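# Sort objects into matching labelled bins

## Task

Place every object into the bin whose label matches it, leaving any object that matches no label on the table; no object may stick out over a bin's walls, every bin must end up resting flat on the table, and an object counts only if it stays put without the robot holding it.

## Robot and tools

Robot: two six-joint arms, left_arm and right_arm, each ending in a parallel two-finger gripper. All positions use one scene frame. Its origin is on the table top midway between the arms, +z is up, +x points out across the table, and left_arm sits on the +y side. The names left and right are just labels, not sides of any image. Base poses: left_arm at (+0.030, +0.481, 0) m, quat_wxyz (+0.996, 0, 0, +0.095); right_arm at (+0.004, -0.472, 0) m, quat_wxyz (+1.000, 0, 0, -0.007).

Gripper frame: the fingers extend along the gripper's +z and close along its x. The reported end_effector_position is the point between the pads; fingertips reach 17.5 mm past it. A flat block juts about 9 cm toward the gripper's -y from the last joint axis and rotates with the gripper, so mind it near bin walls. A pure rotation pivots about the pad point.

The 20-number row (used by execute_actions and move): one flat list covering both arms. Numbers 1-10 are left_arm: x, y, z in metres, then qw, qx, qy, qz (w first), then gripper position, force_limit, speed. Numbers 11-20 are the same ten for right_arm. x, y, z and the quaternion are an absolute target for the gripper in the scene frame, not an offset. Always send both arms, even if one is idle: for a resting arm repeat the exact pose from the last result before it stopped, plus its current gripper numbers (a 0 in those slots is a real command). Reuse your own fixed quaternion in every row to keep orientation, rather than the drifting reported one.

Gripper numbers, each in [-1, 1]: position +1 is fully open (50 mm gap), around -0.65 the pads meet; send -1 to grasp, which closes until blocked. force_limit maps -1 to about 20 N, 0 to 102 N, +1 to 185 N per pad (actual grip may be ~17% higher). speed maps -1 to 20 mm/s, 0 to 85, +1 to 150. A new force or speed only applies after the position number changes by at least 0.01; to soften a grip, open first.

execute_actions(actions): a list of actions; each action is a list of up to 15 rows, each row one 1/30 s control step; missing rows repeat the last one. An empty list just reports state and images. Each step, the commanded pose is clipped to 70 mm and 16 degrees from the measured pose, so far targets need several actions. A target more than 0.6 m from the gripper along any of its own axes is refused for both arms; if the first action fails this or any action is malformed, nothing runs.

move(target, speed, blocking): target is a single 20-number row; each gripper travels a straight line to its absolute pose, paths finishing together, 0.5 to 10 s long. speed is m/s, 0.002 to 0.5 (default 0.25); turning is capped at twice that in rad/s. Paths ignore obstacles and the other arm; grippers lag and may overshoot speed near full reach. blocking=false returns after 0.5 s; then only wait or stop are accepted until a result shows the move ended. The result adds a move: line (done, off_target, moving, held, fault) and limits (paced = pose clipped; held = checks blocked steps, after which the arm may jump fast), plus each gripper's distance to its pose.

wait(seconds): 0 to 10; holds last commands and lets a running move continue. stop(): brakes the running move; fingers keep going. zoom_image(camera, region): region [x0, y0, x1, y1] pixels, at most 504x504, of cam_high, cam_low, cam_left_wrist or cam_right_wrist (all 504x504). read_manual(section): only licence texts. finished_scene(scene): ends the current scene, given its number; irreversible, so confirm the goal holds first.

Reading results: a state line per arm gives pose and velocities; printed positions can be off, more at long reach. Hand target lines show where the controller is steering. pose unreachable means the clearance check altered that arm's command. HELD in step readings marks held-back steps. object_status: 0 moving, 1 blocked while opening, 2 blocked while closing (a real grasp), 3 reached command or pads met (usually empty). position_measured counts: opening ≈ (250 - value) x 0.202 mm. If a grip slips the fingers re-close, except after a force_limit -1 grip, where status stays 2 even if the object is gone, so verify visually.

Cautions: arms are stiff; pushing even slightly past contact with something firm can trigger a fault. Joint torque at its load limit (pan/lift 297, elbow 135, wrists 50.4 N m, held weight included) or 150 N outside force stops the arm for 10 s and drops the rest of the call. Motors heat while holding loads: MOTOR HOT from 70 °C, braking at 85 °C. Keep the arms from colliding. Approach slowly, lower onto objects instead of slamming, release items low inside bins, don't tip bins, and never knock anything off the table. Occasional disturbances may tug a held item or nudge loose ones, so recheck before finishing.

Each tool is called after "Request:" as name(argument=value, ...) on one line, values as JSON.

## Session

Request:
execute_actions(actions=[])

Scene clock: 0.00 s.
left_arm: end_effector_position=(+0.3085, +0.5586, +0.1137) position_measured=3 object_status=3 end_effector_quat_wxyz=(+0.283, +0.935, -0.101, +0.187) end_effector_velocity=(-0.000, -0.001, -0.001) end_effector_angular_velocity=(-0.001, +0.001, -0.001) | right_arm: end_effector_position=(+0.6995, -0.0683, +0.3106) position_measured=3 object_status=3 end_effector_quat_wxyz=(-0.019, +0.896, -0.442, -0.032) end_effector_velocity=(-0.000, +0.001, +0.000) end_effector_angular_velocity=(+0.002, -0.001, +0.002)
Joint positions: left_arm=[ 3.173 -2.042  2.851 -2.586 -2.235  1.935] | right_arm=[ 3.419 -1.399  1.745 -1.893 -1.5    2.751]
Joint velocities: left_arm=[-0.001  0.001  0.001 -0.    -0.     0.   ] | right_arm=[ 0.001 -0.001  0.001 -0.001  0.001 -0.001]
Motor temperatures (°C, as the motors report them): left_arm=[29 27 26 31 30 33] | right_arm=[24 26 26 35 29 30]
Hand target (left_arm): +0.309, +0.559, +0.114; +0.283, +0.935, -0.101, +0.187
Hand target (right_arm): +0.700, -0.068, +0.311; -0.019, +0.896, -0.442, -0.032

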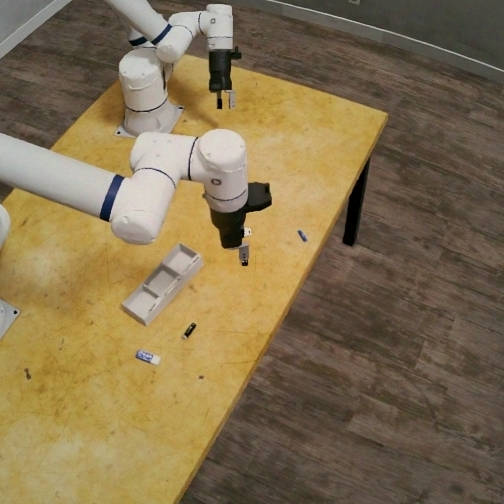

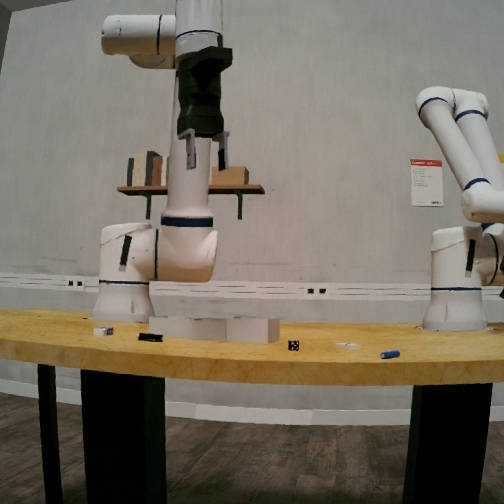

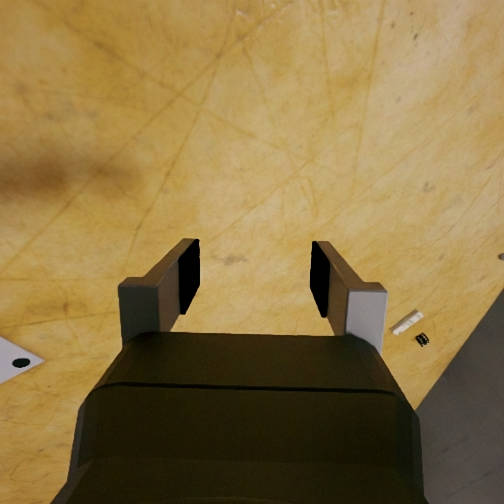

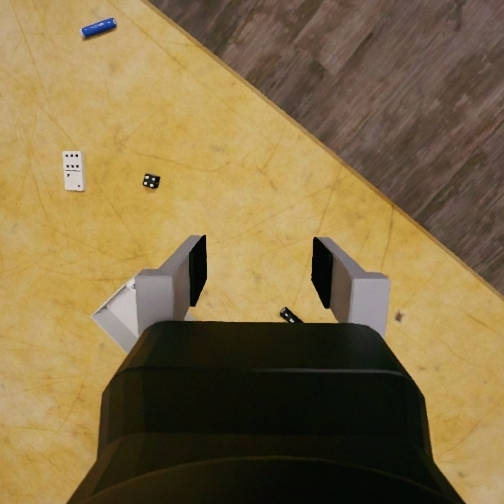

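Request:
move(target=[0.309,0.559,0.114,0.283,0.935,-0.101,0.187,1,0,0,0.5,-0.19,0.27,0,1,0,0,1,-0.6,0], speed=0.45)

Request:
zoom_image(camera="cam_right_wrist", region=[130,0,400,270])

Scene clock: 1.80 s.
left_arm: end_effector_position=(+0.3090, +0.5590, +0.1140) position_measured=3 object_status=3 end_effector_quat_wxyz=(+0.283, +0.935, -0.101, +0.187) end_effector_velocity=(-0.000, +0.000, -0.001) end_effector_angular_velocity=(+0.000, +0.002, +0.001) | right_arm: end_effector_position=(+0.4999, -0.1897, +0.2705) position_measured=3 object_status=3 end_effector_quat_wxyz=(-0.000, +1.000, -0.000, -0.000) end_effector_velocity=(-0.003, -0.001, -0.001) end_effector_angular_velocity=(+0.000, +0.001, +0.010)
Joint positions: left_arm=[ 3.176 -2.04   2.85  -2.585 -2.237  1.939] | right_arm=[ 3.309 -1.749  2.172 -1.993 -1.57   1.726]
Joint velocities: left_arm=[0.001 0.002 0.    0.    0.001 0.   ] | right_arm=[-0.002 -0.004  0.005  0.     0.    -0.012]
Motor temperatures (°C, as the motors report them): left_arm=[29 27 26 31 30 33] | right_arm=[24 26 26 35 29 30]
Hand target (left_arm): +0.309, +0.559, +0.114; +0.283, +0.935, -0.101, +0.187
Hand target (right_arm): +0.500, -0.190, +0.271; -0.000, +1.000, -0.000, -0.000
Off the commanded pose (left_arm): 0.000 m, 0 deg.
Off the commanded pose (right_arm): 0.001 m, 0 deg.
move: done

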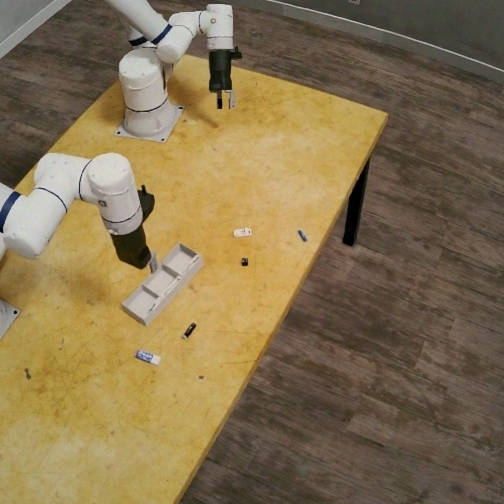

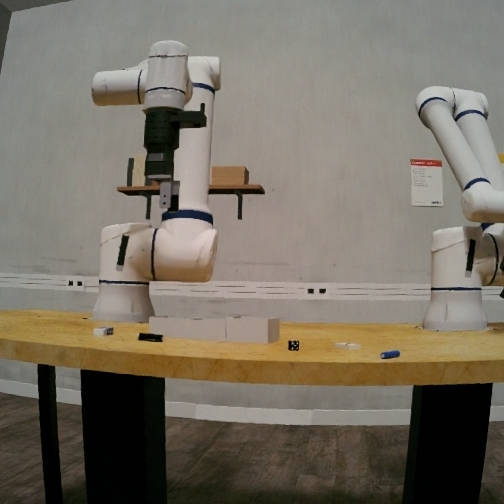

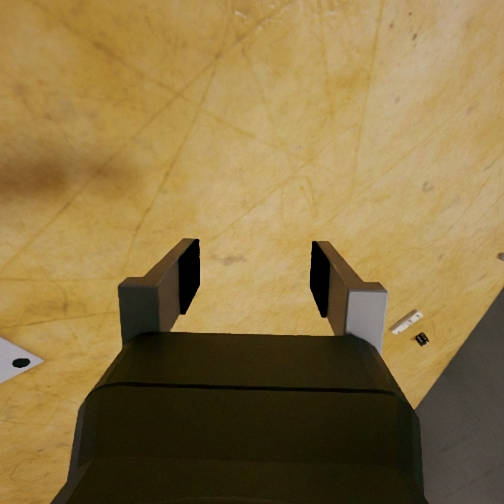

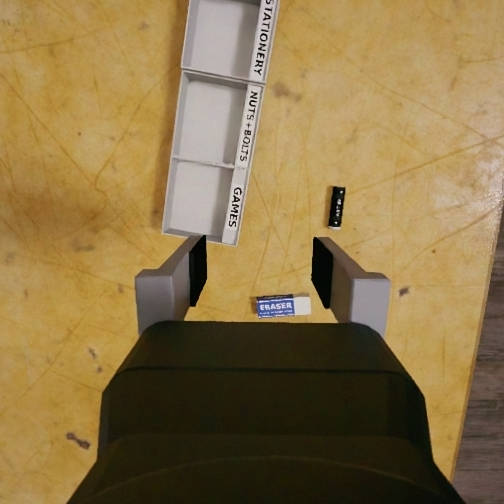

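Region (130, 0, 400, 270) of cam_right_wrist's 504x504 image, scaled by 1.867, with more detail than that image has.

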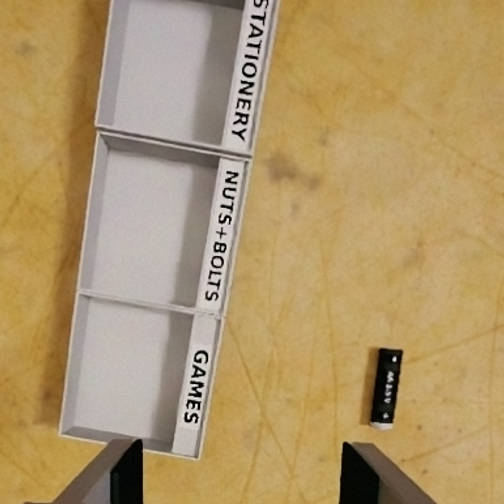

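Request:
move(target=[0.309,0.559,0.114,0.283,0.935,-0.101,0.187,1,0,0,0.53,-0.308,0.07,0,0.755,-0.656,0,1,-0.6,0], speed=0.5)

Request:
zoom_image(camera="cam_high", region=[220,200,320,280])

Request:
zoom_image(camera="cam_low", region=[350,330,420,375])

Scene clock: 4.07 s.
left_arm: end_effector_position=(+0.3090, +0.5590, +0.1140) position_measured=3 object_status=3 end_effector_quat_wxyz=(+0.283, +0.935, -0.101, +0.187) end_effector_velocity=(-0.000, +0.000, -0.000) end_effector_angular_velocity=(+0.000, -0.000, +0.001) | right_arm: end_effector_position=(+0.5291, -0.3077, +0.0705) position_measured=3 object_status=3 end_effector_quat_wxyz=(-0.000, +0.755, -0.655, -0.000) end_effector_velocity=(+0.001, +0.000, -0.001) end_effector_angular_velocity=(-0.000, -0.003, -0.010)
Joint positions: left_arm=[ 3.176 -2.04   2.85  -2.585 -2.237  1.939] | right_arm=[ 3.12  -1.543  2.433 -2.461 -1.57   2.965]
Joint velocities: left_arm=[ 0.001 -0.001  0.001  0.     0.001 -0.   ] | right_arm=[ 0.002  0.003 -0.    -0.006 -0.     0.012]
Motor temperatures (°C, as the motors report them): left_arm=[29 27 26 31 30 33] | right_arm=[24 26 26 35 29 30]
Hand target (left_arm): +0.309, +0.559, +0.114; +0.283, +0.935, -0.101, +0.187
Hand target (right_arm): +0.529, -0.308, +0.070; -0.000, +0.755, -0.656, -0.000
Off the commanded pose (left_arm): 0.000 m, 0 deg.
Off the commanded pose (right_arm): 0.001 m, 0 deg.
move: done

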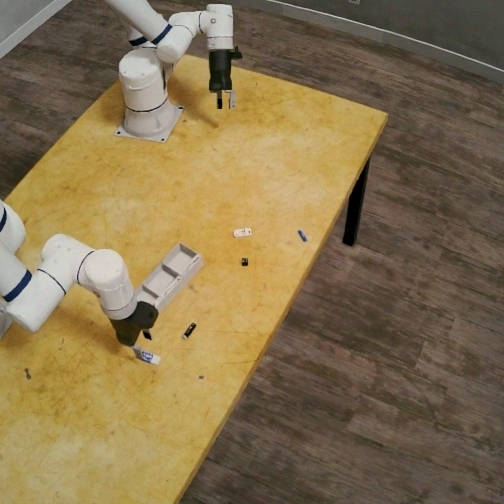

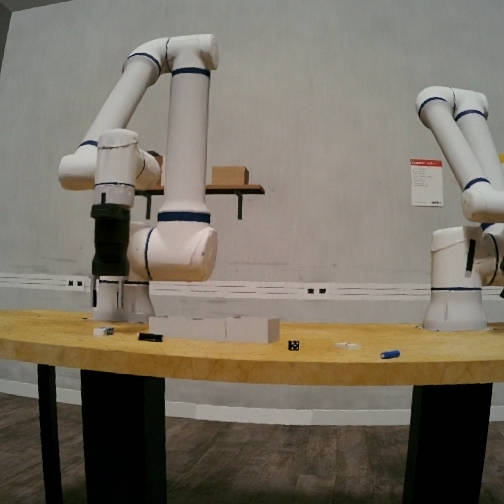

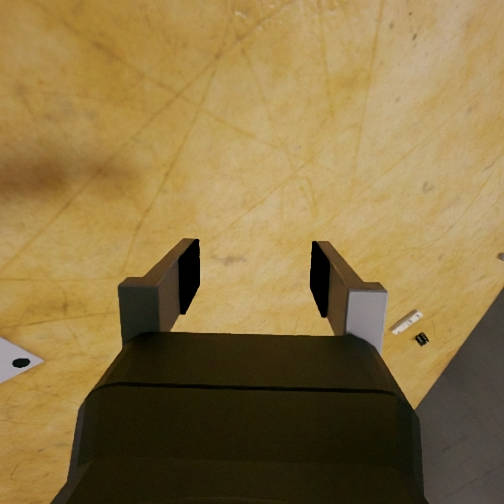

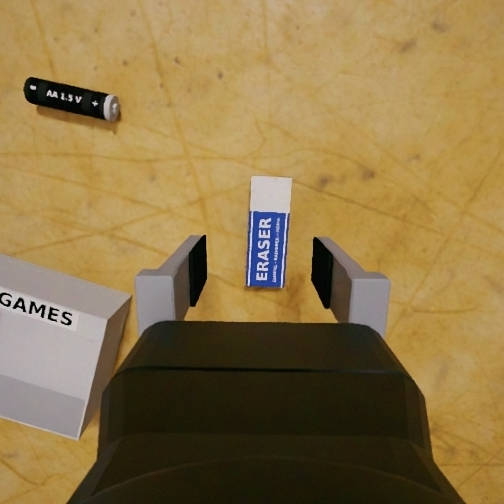

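Region (220, 200, 320, 280) of cam_high's 504x504 image, scaled by 5.040, with more detail than that image has; it fills the top 403 rows of this view, and the rest is white.

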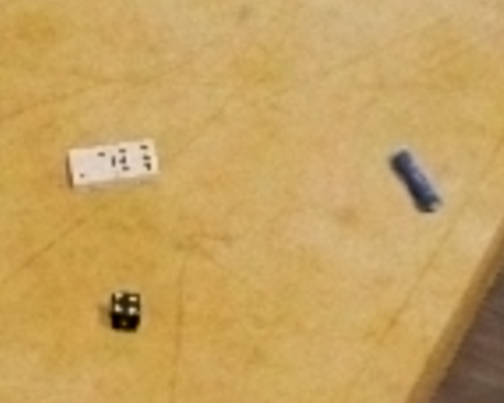

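Region (350, 330, 420, 375) of cam_low's 504x504 image, scaled by 7.200, with more detail than that image has; it fills the top 324 rows of this view, and the rest is white.

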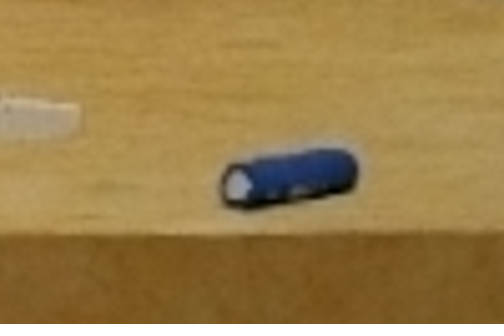

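Probably a AAA battery; I'll verify later.

Request:
move(target=[0.309,0.559,0.114,0.283,0.935,-0.101,0.187,1,0,0,0.534,-0.312,0.020,0,0.75,-0.661,0,1,-0.6,0], speed=0.12)

Request:
move(target=[0.309,0.559,0.114,0.283,0.935,-0.101,0.187,1,0,0,0.534,-0.312,0.020,0,0.75,-0.661,0,-1,-0.6,0])

Request:
move(target=[0.309,0.559,0.114,0.283,0.935,-0.101,0.187,1,0,0,0.534,-0.30,0.09,0,0.85,-0.527,0,-1,-0.6,0], speed=0.4)

Request:
move(target=[0.309,0.559,0.114,0.283,0.935,-0.101,0.187,1,0,0,0.462,-0.02,0.10,0,0.997,-0.078,0,-1,-0.6,0], speed=0.45)

Scene clock: 5.37 s.
left_arm: end_effector_position=(+0.3090, +0.5590, +0.1140) position_measured=3 object_status=3 end_effector_quat_wxyz=(+0.283, +0.935, -0.101, +0.187) end_effector_velocity=(+0.000, -0.000, +0.000) end_effector_angular_velocity=(+0.001, -0.001, -0.002) | right_arm: end_effector_position=(+0.5338, -0.3120, +0.0203) position_measured=3 object_status=3 end_effector_quat_wxyz=(-0.000, +0.750, -0.661, -0.000) end_effector_velocity=(+0.002, -0.001, -0.001) end_effector_angular_velocity=(-0.002, -0.004, -0.000)
Joint positions: left_arm=[ 3.176 -2.04   2.85  -2.585 -2.237  1.939] | right_arm=[ 3.113 -1.433  2.46  -2.598 -1.571  2.974]
Joint velocities: left_arm=[-0.002 -0.001 -0.    -0.     0.001 -0.   ] | right_arm=[-0.001  0.003 -0.    -0.007 -0.002 -0.   ]
Motor temperatures (°C, as the motors report them): left_arm=[29 27 26 31 30 33] | right_arm=[24 26 26 35 29 30]
Hand target (left_arm): +0.309, +0.559, +0.114; +0.283, +0.935, -0.101, +0.187
Hand target (right_arm): +0.534, -0.312, +0.020; -0.000, +0.750, -0.661, -0.000
Off the commanded pose (left_arm): 0.000 m, 0 deg.
Off the commanded pose (right_arm): 0.000 m, 0 deg.
move: done

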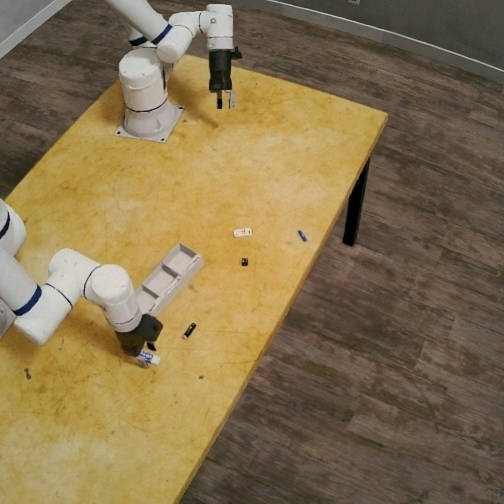

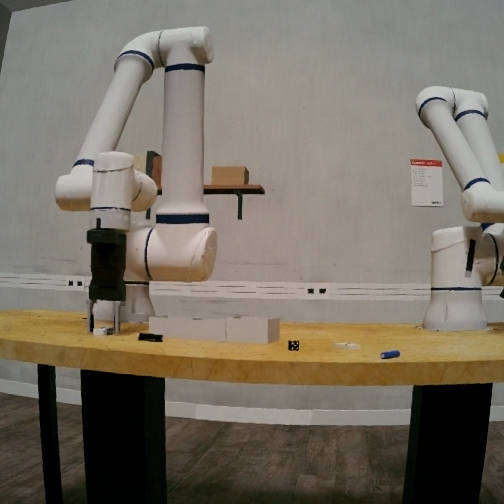

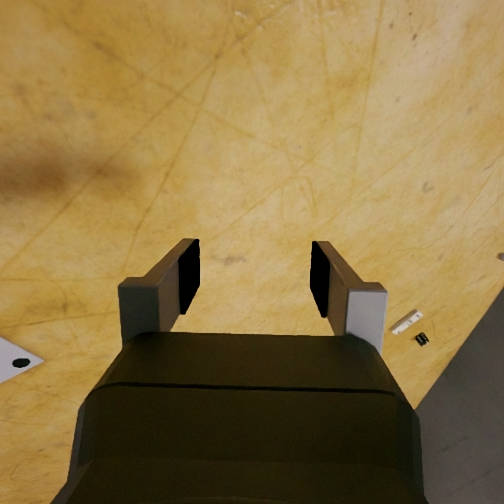

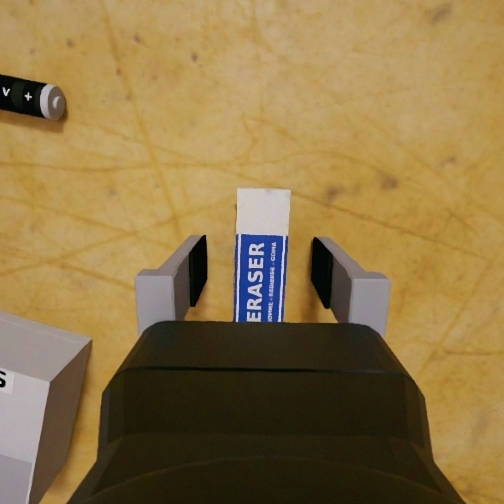

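Scene clock: 6.07 s.
left_arm: end_effector_position=(+0.3090, +0.5590, +0.1140) position_measured=3 object_status=3 end_effector_quat_wxyz=(+0.283, +0.935, -0.101, +0.187) end_effector_velocity=(-0.000, -0.000, -0.000) end_effector_angular_velocity=(+0.000, -0.000, -0.001) | right_arm: end_effector_position=(+0.5338, -0.3120, +0.0199) position_measured=143 object_status=2 end_effector_quat_wxyz=(+0.000, +0.750, -0.661, -0.000) end_effector_velocity=(+0.000, +0.000, -0.000) end_effector_angular_velocity=(+0.000, +0.000, -0.001)
Joint positions: left_arm=[ 3.176 -2.04   2.85  -2.585 -2.237  1.939] | right_arm=[ 3.113 -1.432  2.46  -2.598 -1.571  2.974]
Joint velocities: left_arm=[-0.     0.     0.    -0.     0.     0.001] | right_arm=[ 0.     0.001 -0.001 -0.001  0.     0.001]
Motor temperatures (°C, as the motors report them): left_arm=[29 27 26 31 30 33] | right_arm=[24 26 26 35 29 30]
Hand target (left_arm): +0.309, +0.559, +0.114; +0.283, +0.935, -0.101, +0.187
Hand target (right_arm): +0.534, -0.312, +0.020; -0.000, +0.750, -0.661, +0.000
Off the commanded pose (left_arm): 0.000 m, 0 deg.
Off the commanded pose (right_arm): 0.000 m, 0 deg.
move: done

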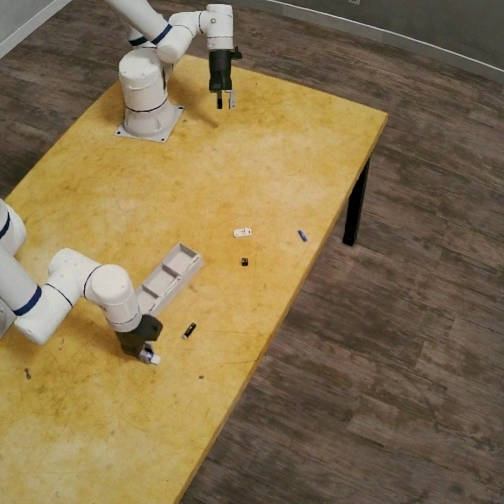

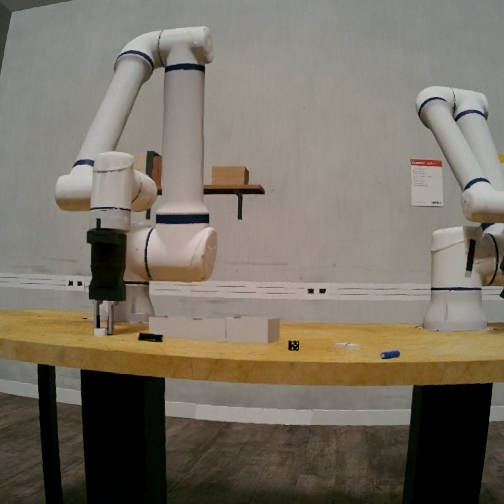

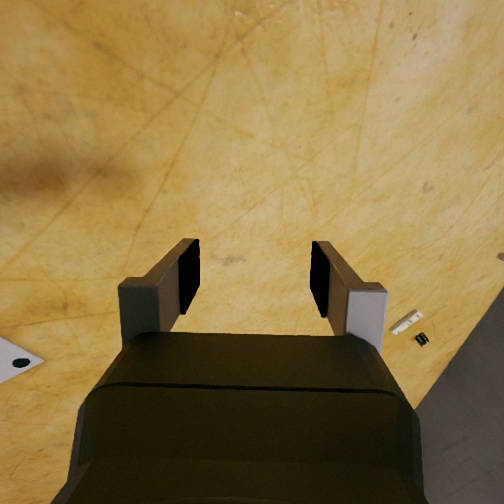

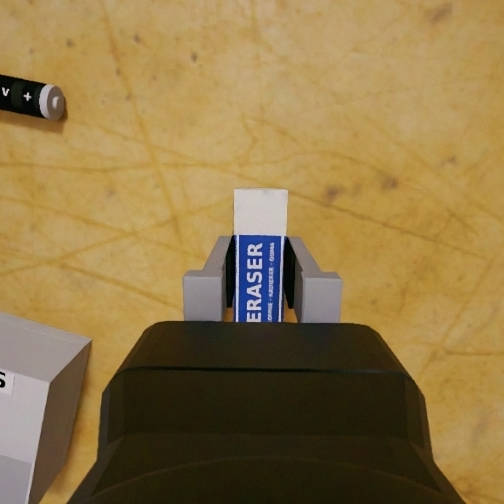

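Scene clock: 7.03 s.
left_arm: end_effector_position=(+0.3090, +0.5590, +0.1140) position_measured=3 object_status=3 end_effector_quat_wxyz=(+0.283, +0.935, -0.101, +0.187) end_effector_velocity=(-0.000, +0.000, -0.001) end_effector_angular_velocity=(-0.001, +0.002, +0.001) | right_arm: end_effector_position=(+0.5342, -0.3000, +0.0896) position_measured=143 object_status=2 end_effector_quat_wxyz=(+0.000, +0.850, -0.527, +0.000) end_effector_velocity=(-0.001, -0.000, +0.002) end_effector_angular_velocity=(-0.001, +0.003, +0.011)
Joint positions: left_arm=[ 3.176 -2.04   2.85  -2.585 -2.237  1.939] | right_arm=[ 3.121 -1.566  2.406 -2.411 -1.571  2.648]
Joint velocities: left_arm=[ 0.     0.002  0.    -0.    -0.    -0.   ] | right_arm=[-0.001 -0.004 -0.002  0.009 -0.001 -0.012]
Motor temperatures (°C, as the motors report them): left_arm=[29 27 26 31 30 33] | right_arm=[24 26 26 35 29 30]
Hand target (left_arm): +0.309, +0.559, +0.114; +0.283, +0.935, -0.101, +0.187
Hand target (right_arm): +0.534, -0.300, +0.090; +0.000, +0.850, -0.527, +0.000
Off the commanded pose (left_arm): 0.000 m, 0 deg.
Off the commanded pose (right_arm): 0.000 m, 0 deg.
move: done

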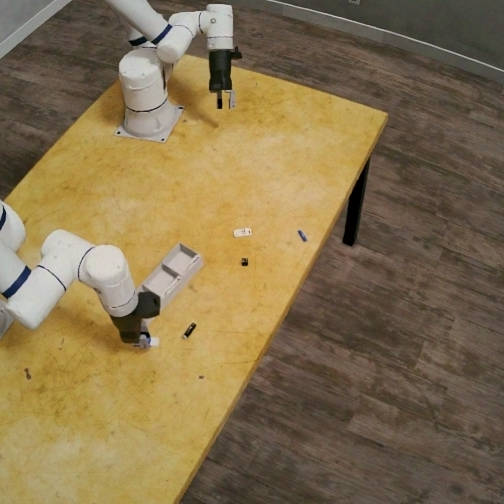

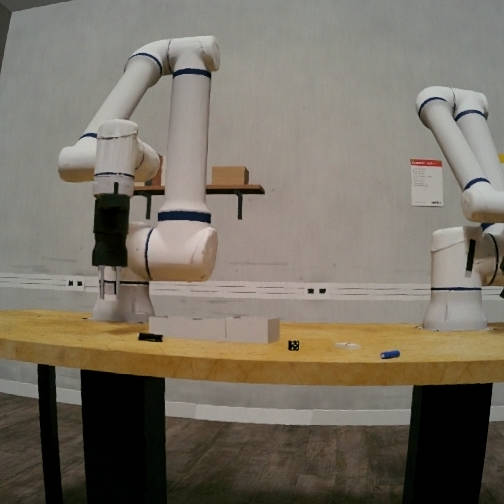

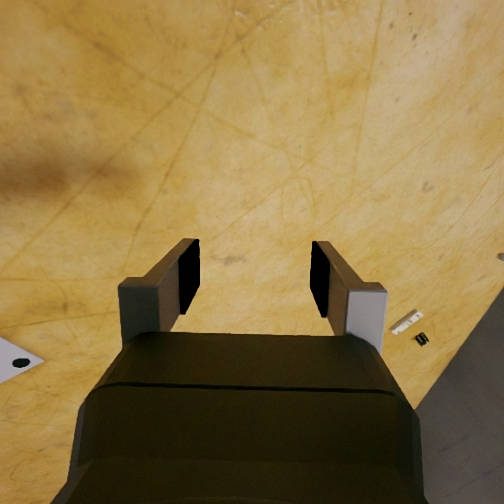

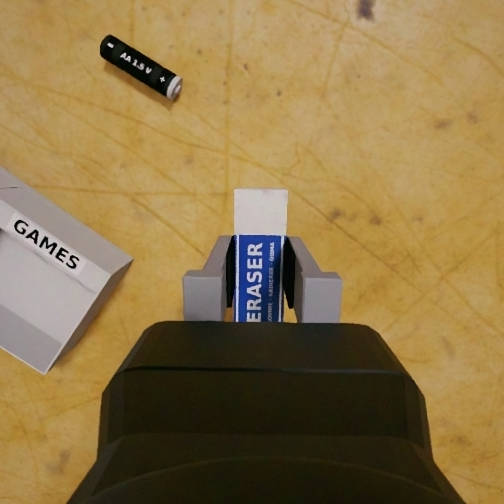

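Scene clock: 8.73 s.
left_arm: end_effector_position=(+0.3090, +0.5590, +0.1140) position_measured=3 object_status=3 end_effector_quat_wxyz=(+0.283, +0.935, -0.101, +0.187) end_effector_velocity=(+0.001, +0.000, +0.001) end_effector_angular_velocity=(+0.001, -0.003, -0.000) | right_arm: end_effector_position=(+0.4625, -0.0210, +0.0998) position_measured=143 object_status=2 end_effector_quat_wxyz=(+0.001, +0.997, -0.078, +0.000) end_effector_velocity=(-0.001, +0.001, -0.000) end_effector_angular_velocity=(-0.002, +0.001, +0.007)
Joint positions: left_arm=[ 3.176 -2.04   2.85  -2.585 -2.237  1.939] | right_arm=[ 3.62  -1.438  2.238 -2.37  -1.573  2.193]
Joint velocities: left_arm=[ 0.    -0.003 -0.    -0.     0.     0.   ] | right_arm=[ 0.002  0.001 -0.002  0.003 -0.001 -0.005]
Motor temperatures (°C, as the motors report them): left_arm=[29 27 26 31 30 33] | right_arm=[24 26 26 35 29 30]
Hand target (left_arm): +0.309, +0.559, +0.114; +0.283, +0.935, -0.101, +0.187
Hand target (right_arm): +0.462, -0.021, +0.100; +0.001, +0.997, -0.078, +0.000
Off the commanded pose (left_arm): 0.000 m, 0 deg.
Off the commanded pose (right_arm): 0.001 m, 0 deg.
move: done

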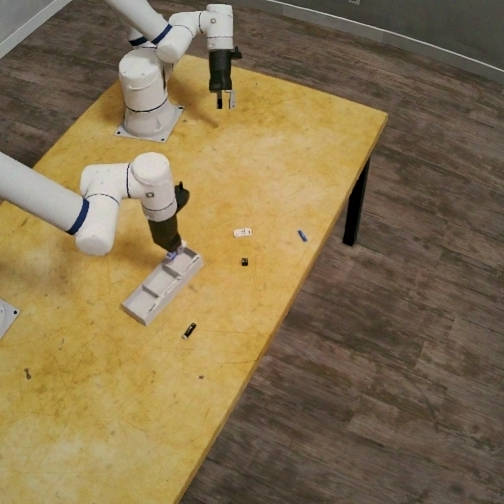

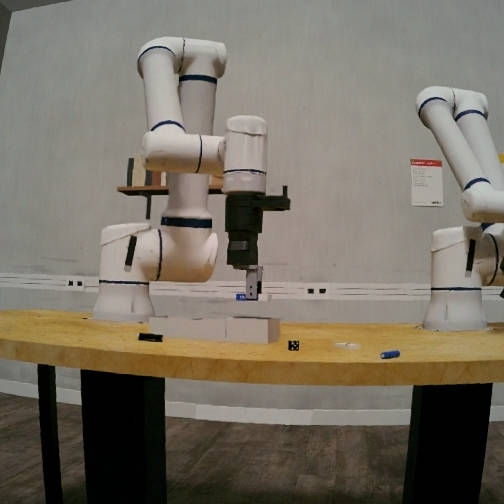

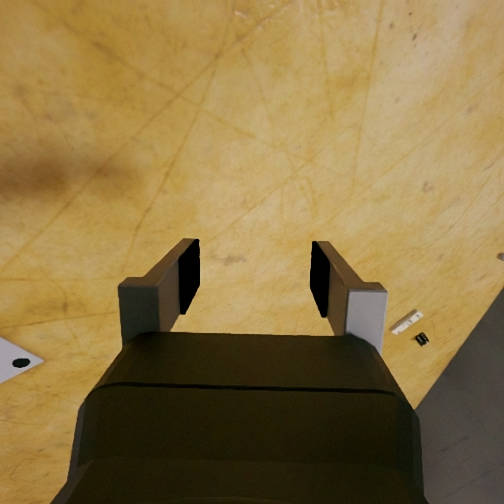

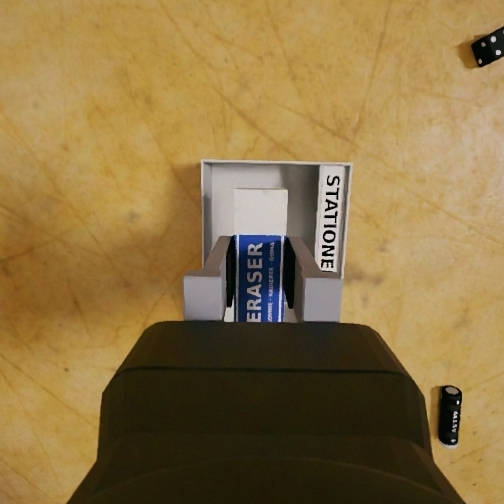

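Request:
move(target=[0.309,0.559,0.114,0.283,0.935,-0.101,0.187,1,0,0,0.464,-0.018,0.027,0,0.997,-0.078,0,-1,-0.6,0], speed=0.12)

Request:
execute_actions(actions=[[[0.309,0.559,0.114,0.283,0.935,-0.101,0.187,1,0,0,0.464,-0.018,0.027,0,0.997,-0.078,0,0.3,-0.6,0]]])

Request:
move(target=[0.309,0.559,0.114,0.283,0.935,-0.101,0.187,1,0,0,0.464,-0.018,0.085,0,0.997,-0.078,0,0.3,-0.6,0])

Request:
move(target=[0.309,0.559,0.114,0.283,0.935,-0.101,0.187,1,0,0,0.56,0.165,0.09,0,0.899,-0.438,0,1,-0.6,0], speed=0.45)

Scene clock: 10.37 s.
left_arm: end_effector_position=(+0.3090, +0.5590, +0.1140) position_measured=3 object_status=3 end_effector_quat_wxyz=(+0.283, +0.935, -0.101, +0.187) end_effector_velocity=(-0.001, -0.001, -0.000) end_effector_angular_velocity=(-0.001, +0.000, -0.002) | right_arm: end_effector_position=(+0.4638, -0.0181, +0.0273) position_measured=143 object_status=2 end_effector_quat_wxyz=(+0.000, +0.997, -0.078, +0.000) end_effector_velocity=(+0.001, -0.001, -0.002) end_effector_angular_velocity=(-0.001, -0.001, -0.001)
Joint positions: left_arm=[ 3.176 -2.04   2.85  -2.585 -2.237  1.939] | right_arm=[ 3.622 -1.317  2.277 -2.531 -1.571  2.194]
Joint velocities: left_arm=[-0.002 -0.001  0.001  0.    -0.     0.   ] | right_arm=[-0.001  0.003  0.001 -0.004 -0.001 -0.   ]
Motor temperatures (°C, as the motors report them): left_arm=[29 27 26 31 30 33] | right_arm=[24 26 26 35 29 30]
Hand target (left_arm): +0.309, +0.559, +0.114; +0.283, +0.935, -0.101, +0.187
Hand target (right_arm): +0.464, -0.018, +0.027; +0.000, +0.997, -0.078, +0.000
Off the commanded pose (left_arm): 0.000 m, 0 deg.
Off the commanded pose (right_arm): 0.000 m, 0 deg.
move: done

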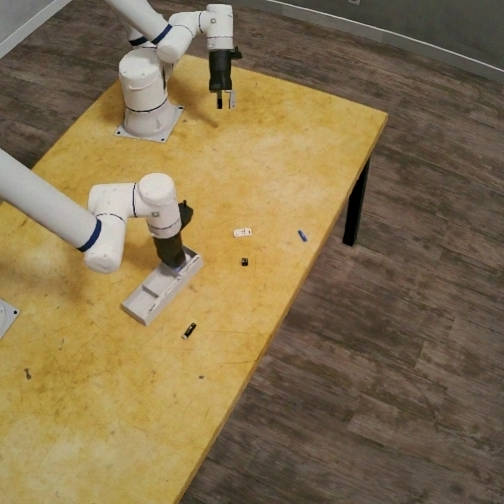

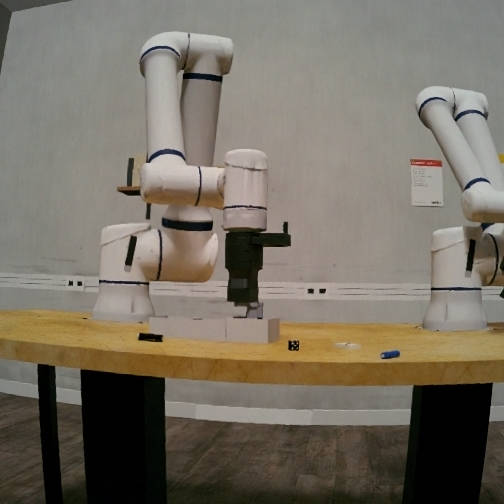

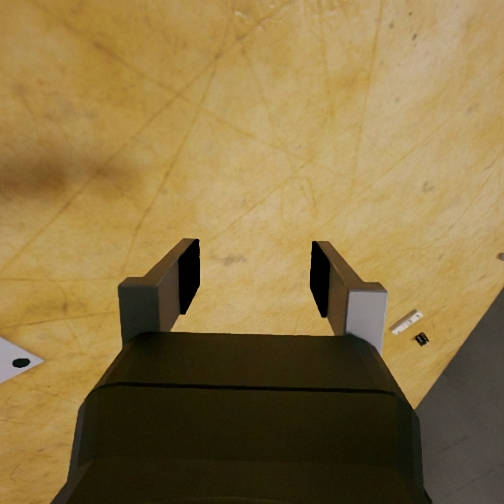

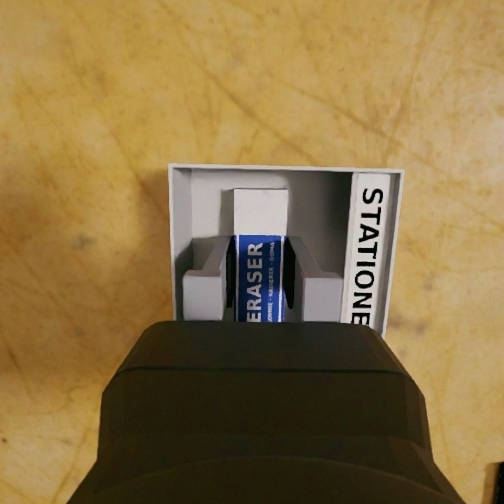

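Scene clock: 10.87 s.
left_arm: end_effector_position=(+0.3090, +0.5590, +0.1140) position_measured=3 object_status=3 end_effector_quat_wxyz=(+0.283, +0.935, -0.101, +0.187) end_effector_velocity=(-0.000, -0.000, -0.000) end_effector_angular_velocity=(-0.000, +0.001, -0.001) | right_arm: end_effector_position=(+0.4640, -0.0180, +0.0270) position_measured=107 object_status=3 end_effector_quat_wxyz=(+0.000, +0.997, -0.078, -0.000) end_effector_velocity=(+0.000, +0.001, -0.000) end_effector_angular_velocity=(+0.001, -0.001, +0.000)
Joint positions: left_arm=[ 3.176 -2.04   2.85  -2.585 -2.237  1.939] | right_arm=[ 3.622 -1.316  2.276 -2.531 -1.571  2.194]
Joint velocities: left_arm=[-0.001  0.     0.001  0.     0.    -0.001] | right_arm=[ 0.001  0.001 -0.    -0.002  0.001  0.   ]
Motor temperatures (°C, as the motors report them): left_arm=[29 27 26 31 30 33] | right_arm=[24 26 26 35 29 30]
Hand target (left_arm): +0.309, +0.559, +0.114; +0.283, +0.935, -0.101, +0.187
Hand target (right_arm): +0.464, -0.018, +0.027; -0.000, +0.997, -0.078, +0.000
Off the commanded pose (left_arm): 0.000 m, 0 deg.
Off the commanded pose (right_arm): 0.000 m, 0 deg.
Step readings (end_effector_position):
0: left_arm (+0.3090, +0.5590, +0.1140) | right_arm (+0.4638, -0.0181, +0.0273)
1: left_arm (+0.3090, +0.5590, +0.1140) | right_arm (+0.4638, -0.0181, +0.0273)
2: left_arm (+0.3090, +0.5590, +0.1140) | right_arm (+0.4638, -0.0181, +0.0271)
4: left_arm (+0.3090, +0.5590, +0.1140) | right_arm (+0.4638, -0.0181, +0.0270)
8: left_arm (+0.3090, +0.5590, +0.1140) | right_arm (+0.4638, -0.0181, +0.0269)
15: end_effector_position above

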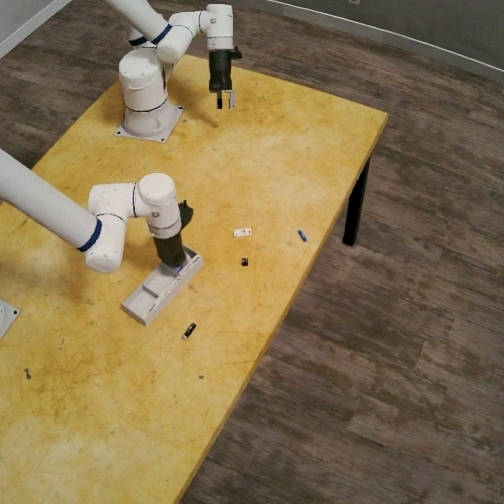

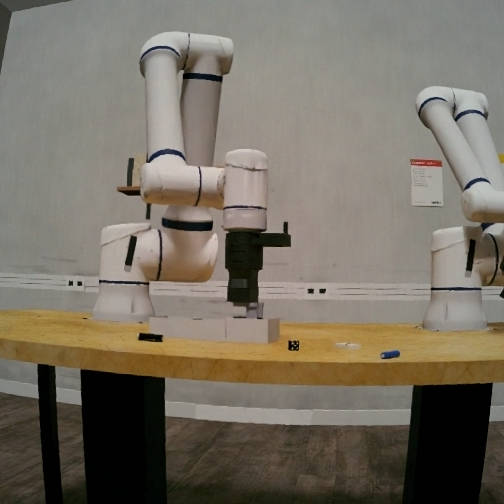

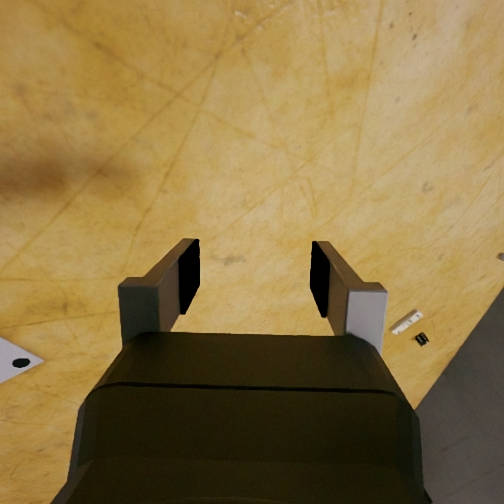

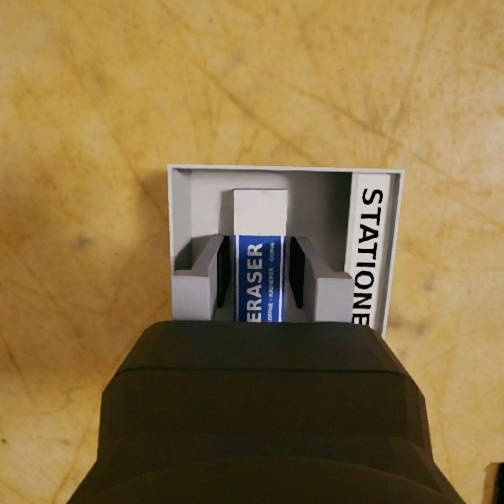

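Scene clock: 11.77 s.
left_arm: end_effector_position=(+0.3090, +0.5590, +0.1140) position_measured=3 object_status=3 end_effector_quat_wxyz=(+0.283, +0.935, -0.101, +0.187) end_effector_velocity=(-0.000, +0.000, -0.000) end_effector_angular_velocity=(+0.000, -0.001, +0.001) | right_arm: end_effector_position=(+0.4641, -0.0179, +0.0847) position_measured=107 object_status=3 end_effector_quat_wxyz=(-0.000, +0.997, -0.078, -0.000) end_effector_velocity=(+0.001, -0.000, +0.003) end_effector_angular_velocity=(-0.000, -0.003, -0.001)
Joint positions: left_arm=[ 3.176 -2.04   2.85  -2.585 -2.237  1.939] | right_arm=[ 3.622 -1.411  2.243 -2.403 -1.571  2.194]
Joint velocities: left_arm=[ 0.001 -0.001  0.001 -0.     0.     0.   ] | right_arm=[-0.    -0.004 -0.002  0.004 -0.001  0.   ]
Motor temperatures (°C, as the motors report them): left_arm=[29 27 26 31 30 33] | right_arm=[24 26 26 35 29 30]
Hand target (left_arm): +0.309, +0.559, +0.114; +0.283, +0.935, -0.101, +0.187
Hand target (right_arm): +0.464, -0.018, +0.085; -0.000, +0.997, -0.078, +0.000
Off the commanded pose (left_arm): 0.000 m, 0 deg.
Off the commanded pose (right_arm): 0.000 m, 0 deg.
move: done

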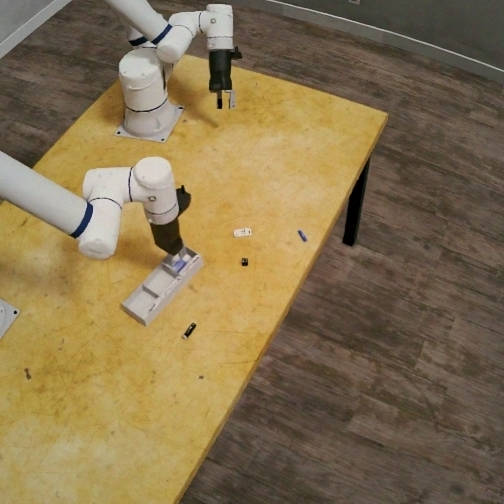

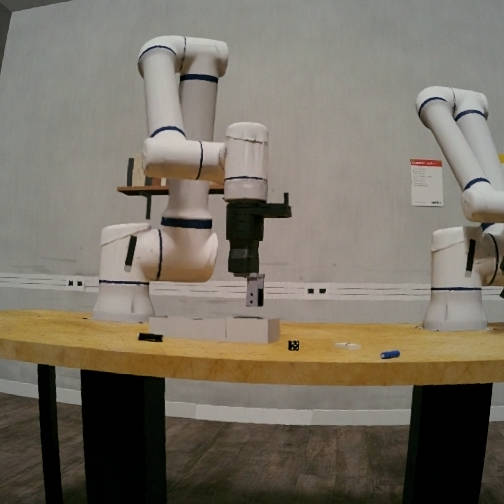

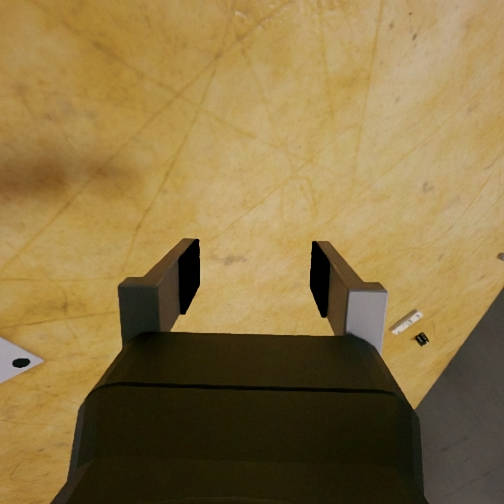

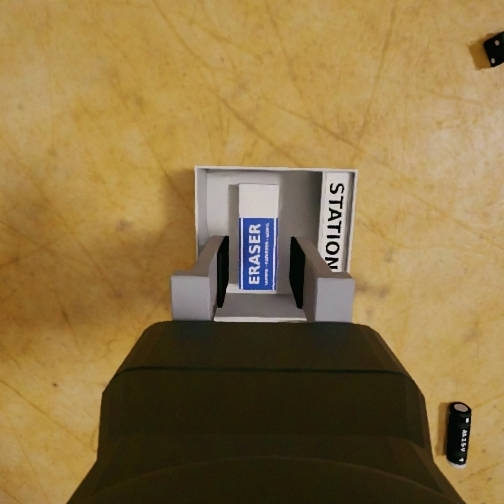

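Scene clock: 13.23 s.
left_arm: end_effector_position=(+0.3090, +0.5590, +0.1140) position_measured=3 object_status=3 end_effector_quat_wxyz=(+0.283, +0.935, -0.101, +0.187) end_effector_velocity=(+0.000, -0.000, -0.000) end_effector_angular_velocity=(-0.000, +0.000, -0.002) | right_arm: end_effector_position=(+0.5603, +0.1646, +0.0895) position_measured=3 object_status=3 end_effector_quat_wxyz=(+0.000, +0.899, -0.438, +0.000) end_effector_velocity=(+0.000, +0.003, +0.000) end_effector_angular_velocity=(-0.001, -0.002, -0.004)
Joint positions: left_arm=[ 3.176 -2.04   2.85  -2.585 -2.237  1.939] | right_arm=[ 3.795 -1.152  1.862 -2.281 -1.572  3.117]
Joint velocities: left_arm=[-0.001  0.001 -0.    -0.    -0.     0.001] | right_arm=[ 0.003  0.002 -0.005  0.002 -0.002  0.007]
Motor temperatures (°C, as the motors report them): left_arm=[29 27 26 31 30 33] | right_arm=[24 26 26 35 29 30]
Hand target (left_arm): +0.309, +0.559, +0.114; +0.283, +0.935, -0.101, +0.187
Hand target (right_arm): +0.560, +0.165, +0.089; +0.000, +0.899, -0.438, +0.000
Off the commanded pose (left_arm): 0.000 m, 0 deg.
Off the commanded pose (right_arm): 0.001 m, 0 deg.
move: done

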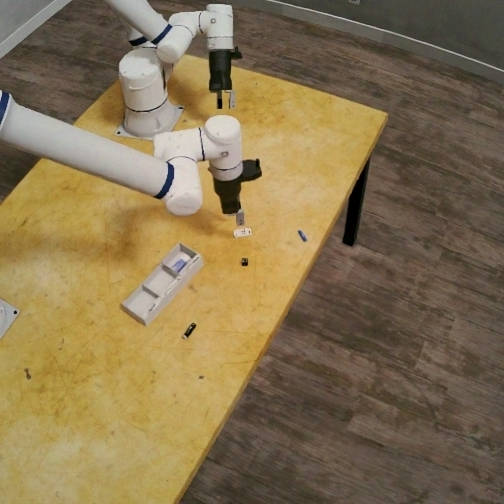

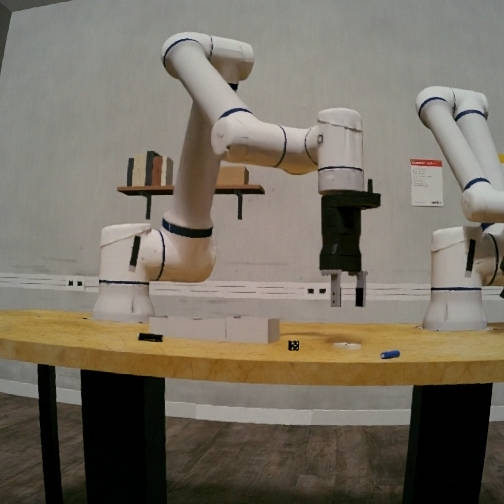

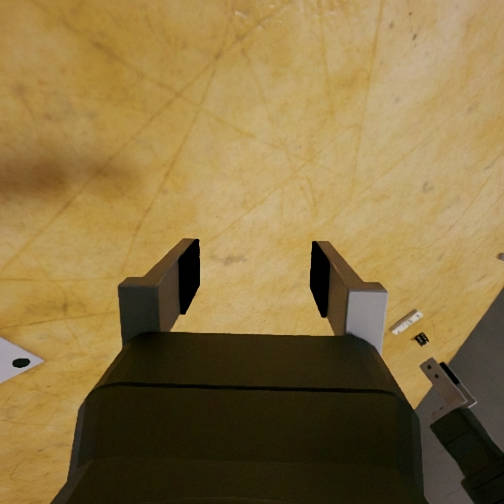

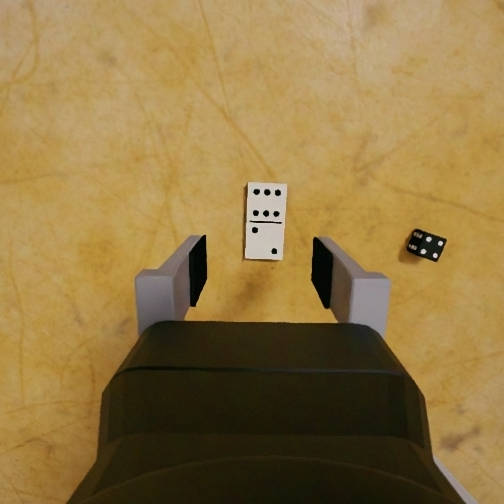

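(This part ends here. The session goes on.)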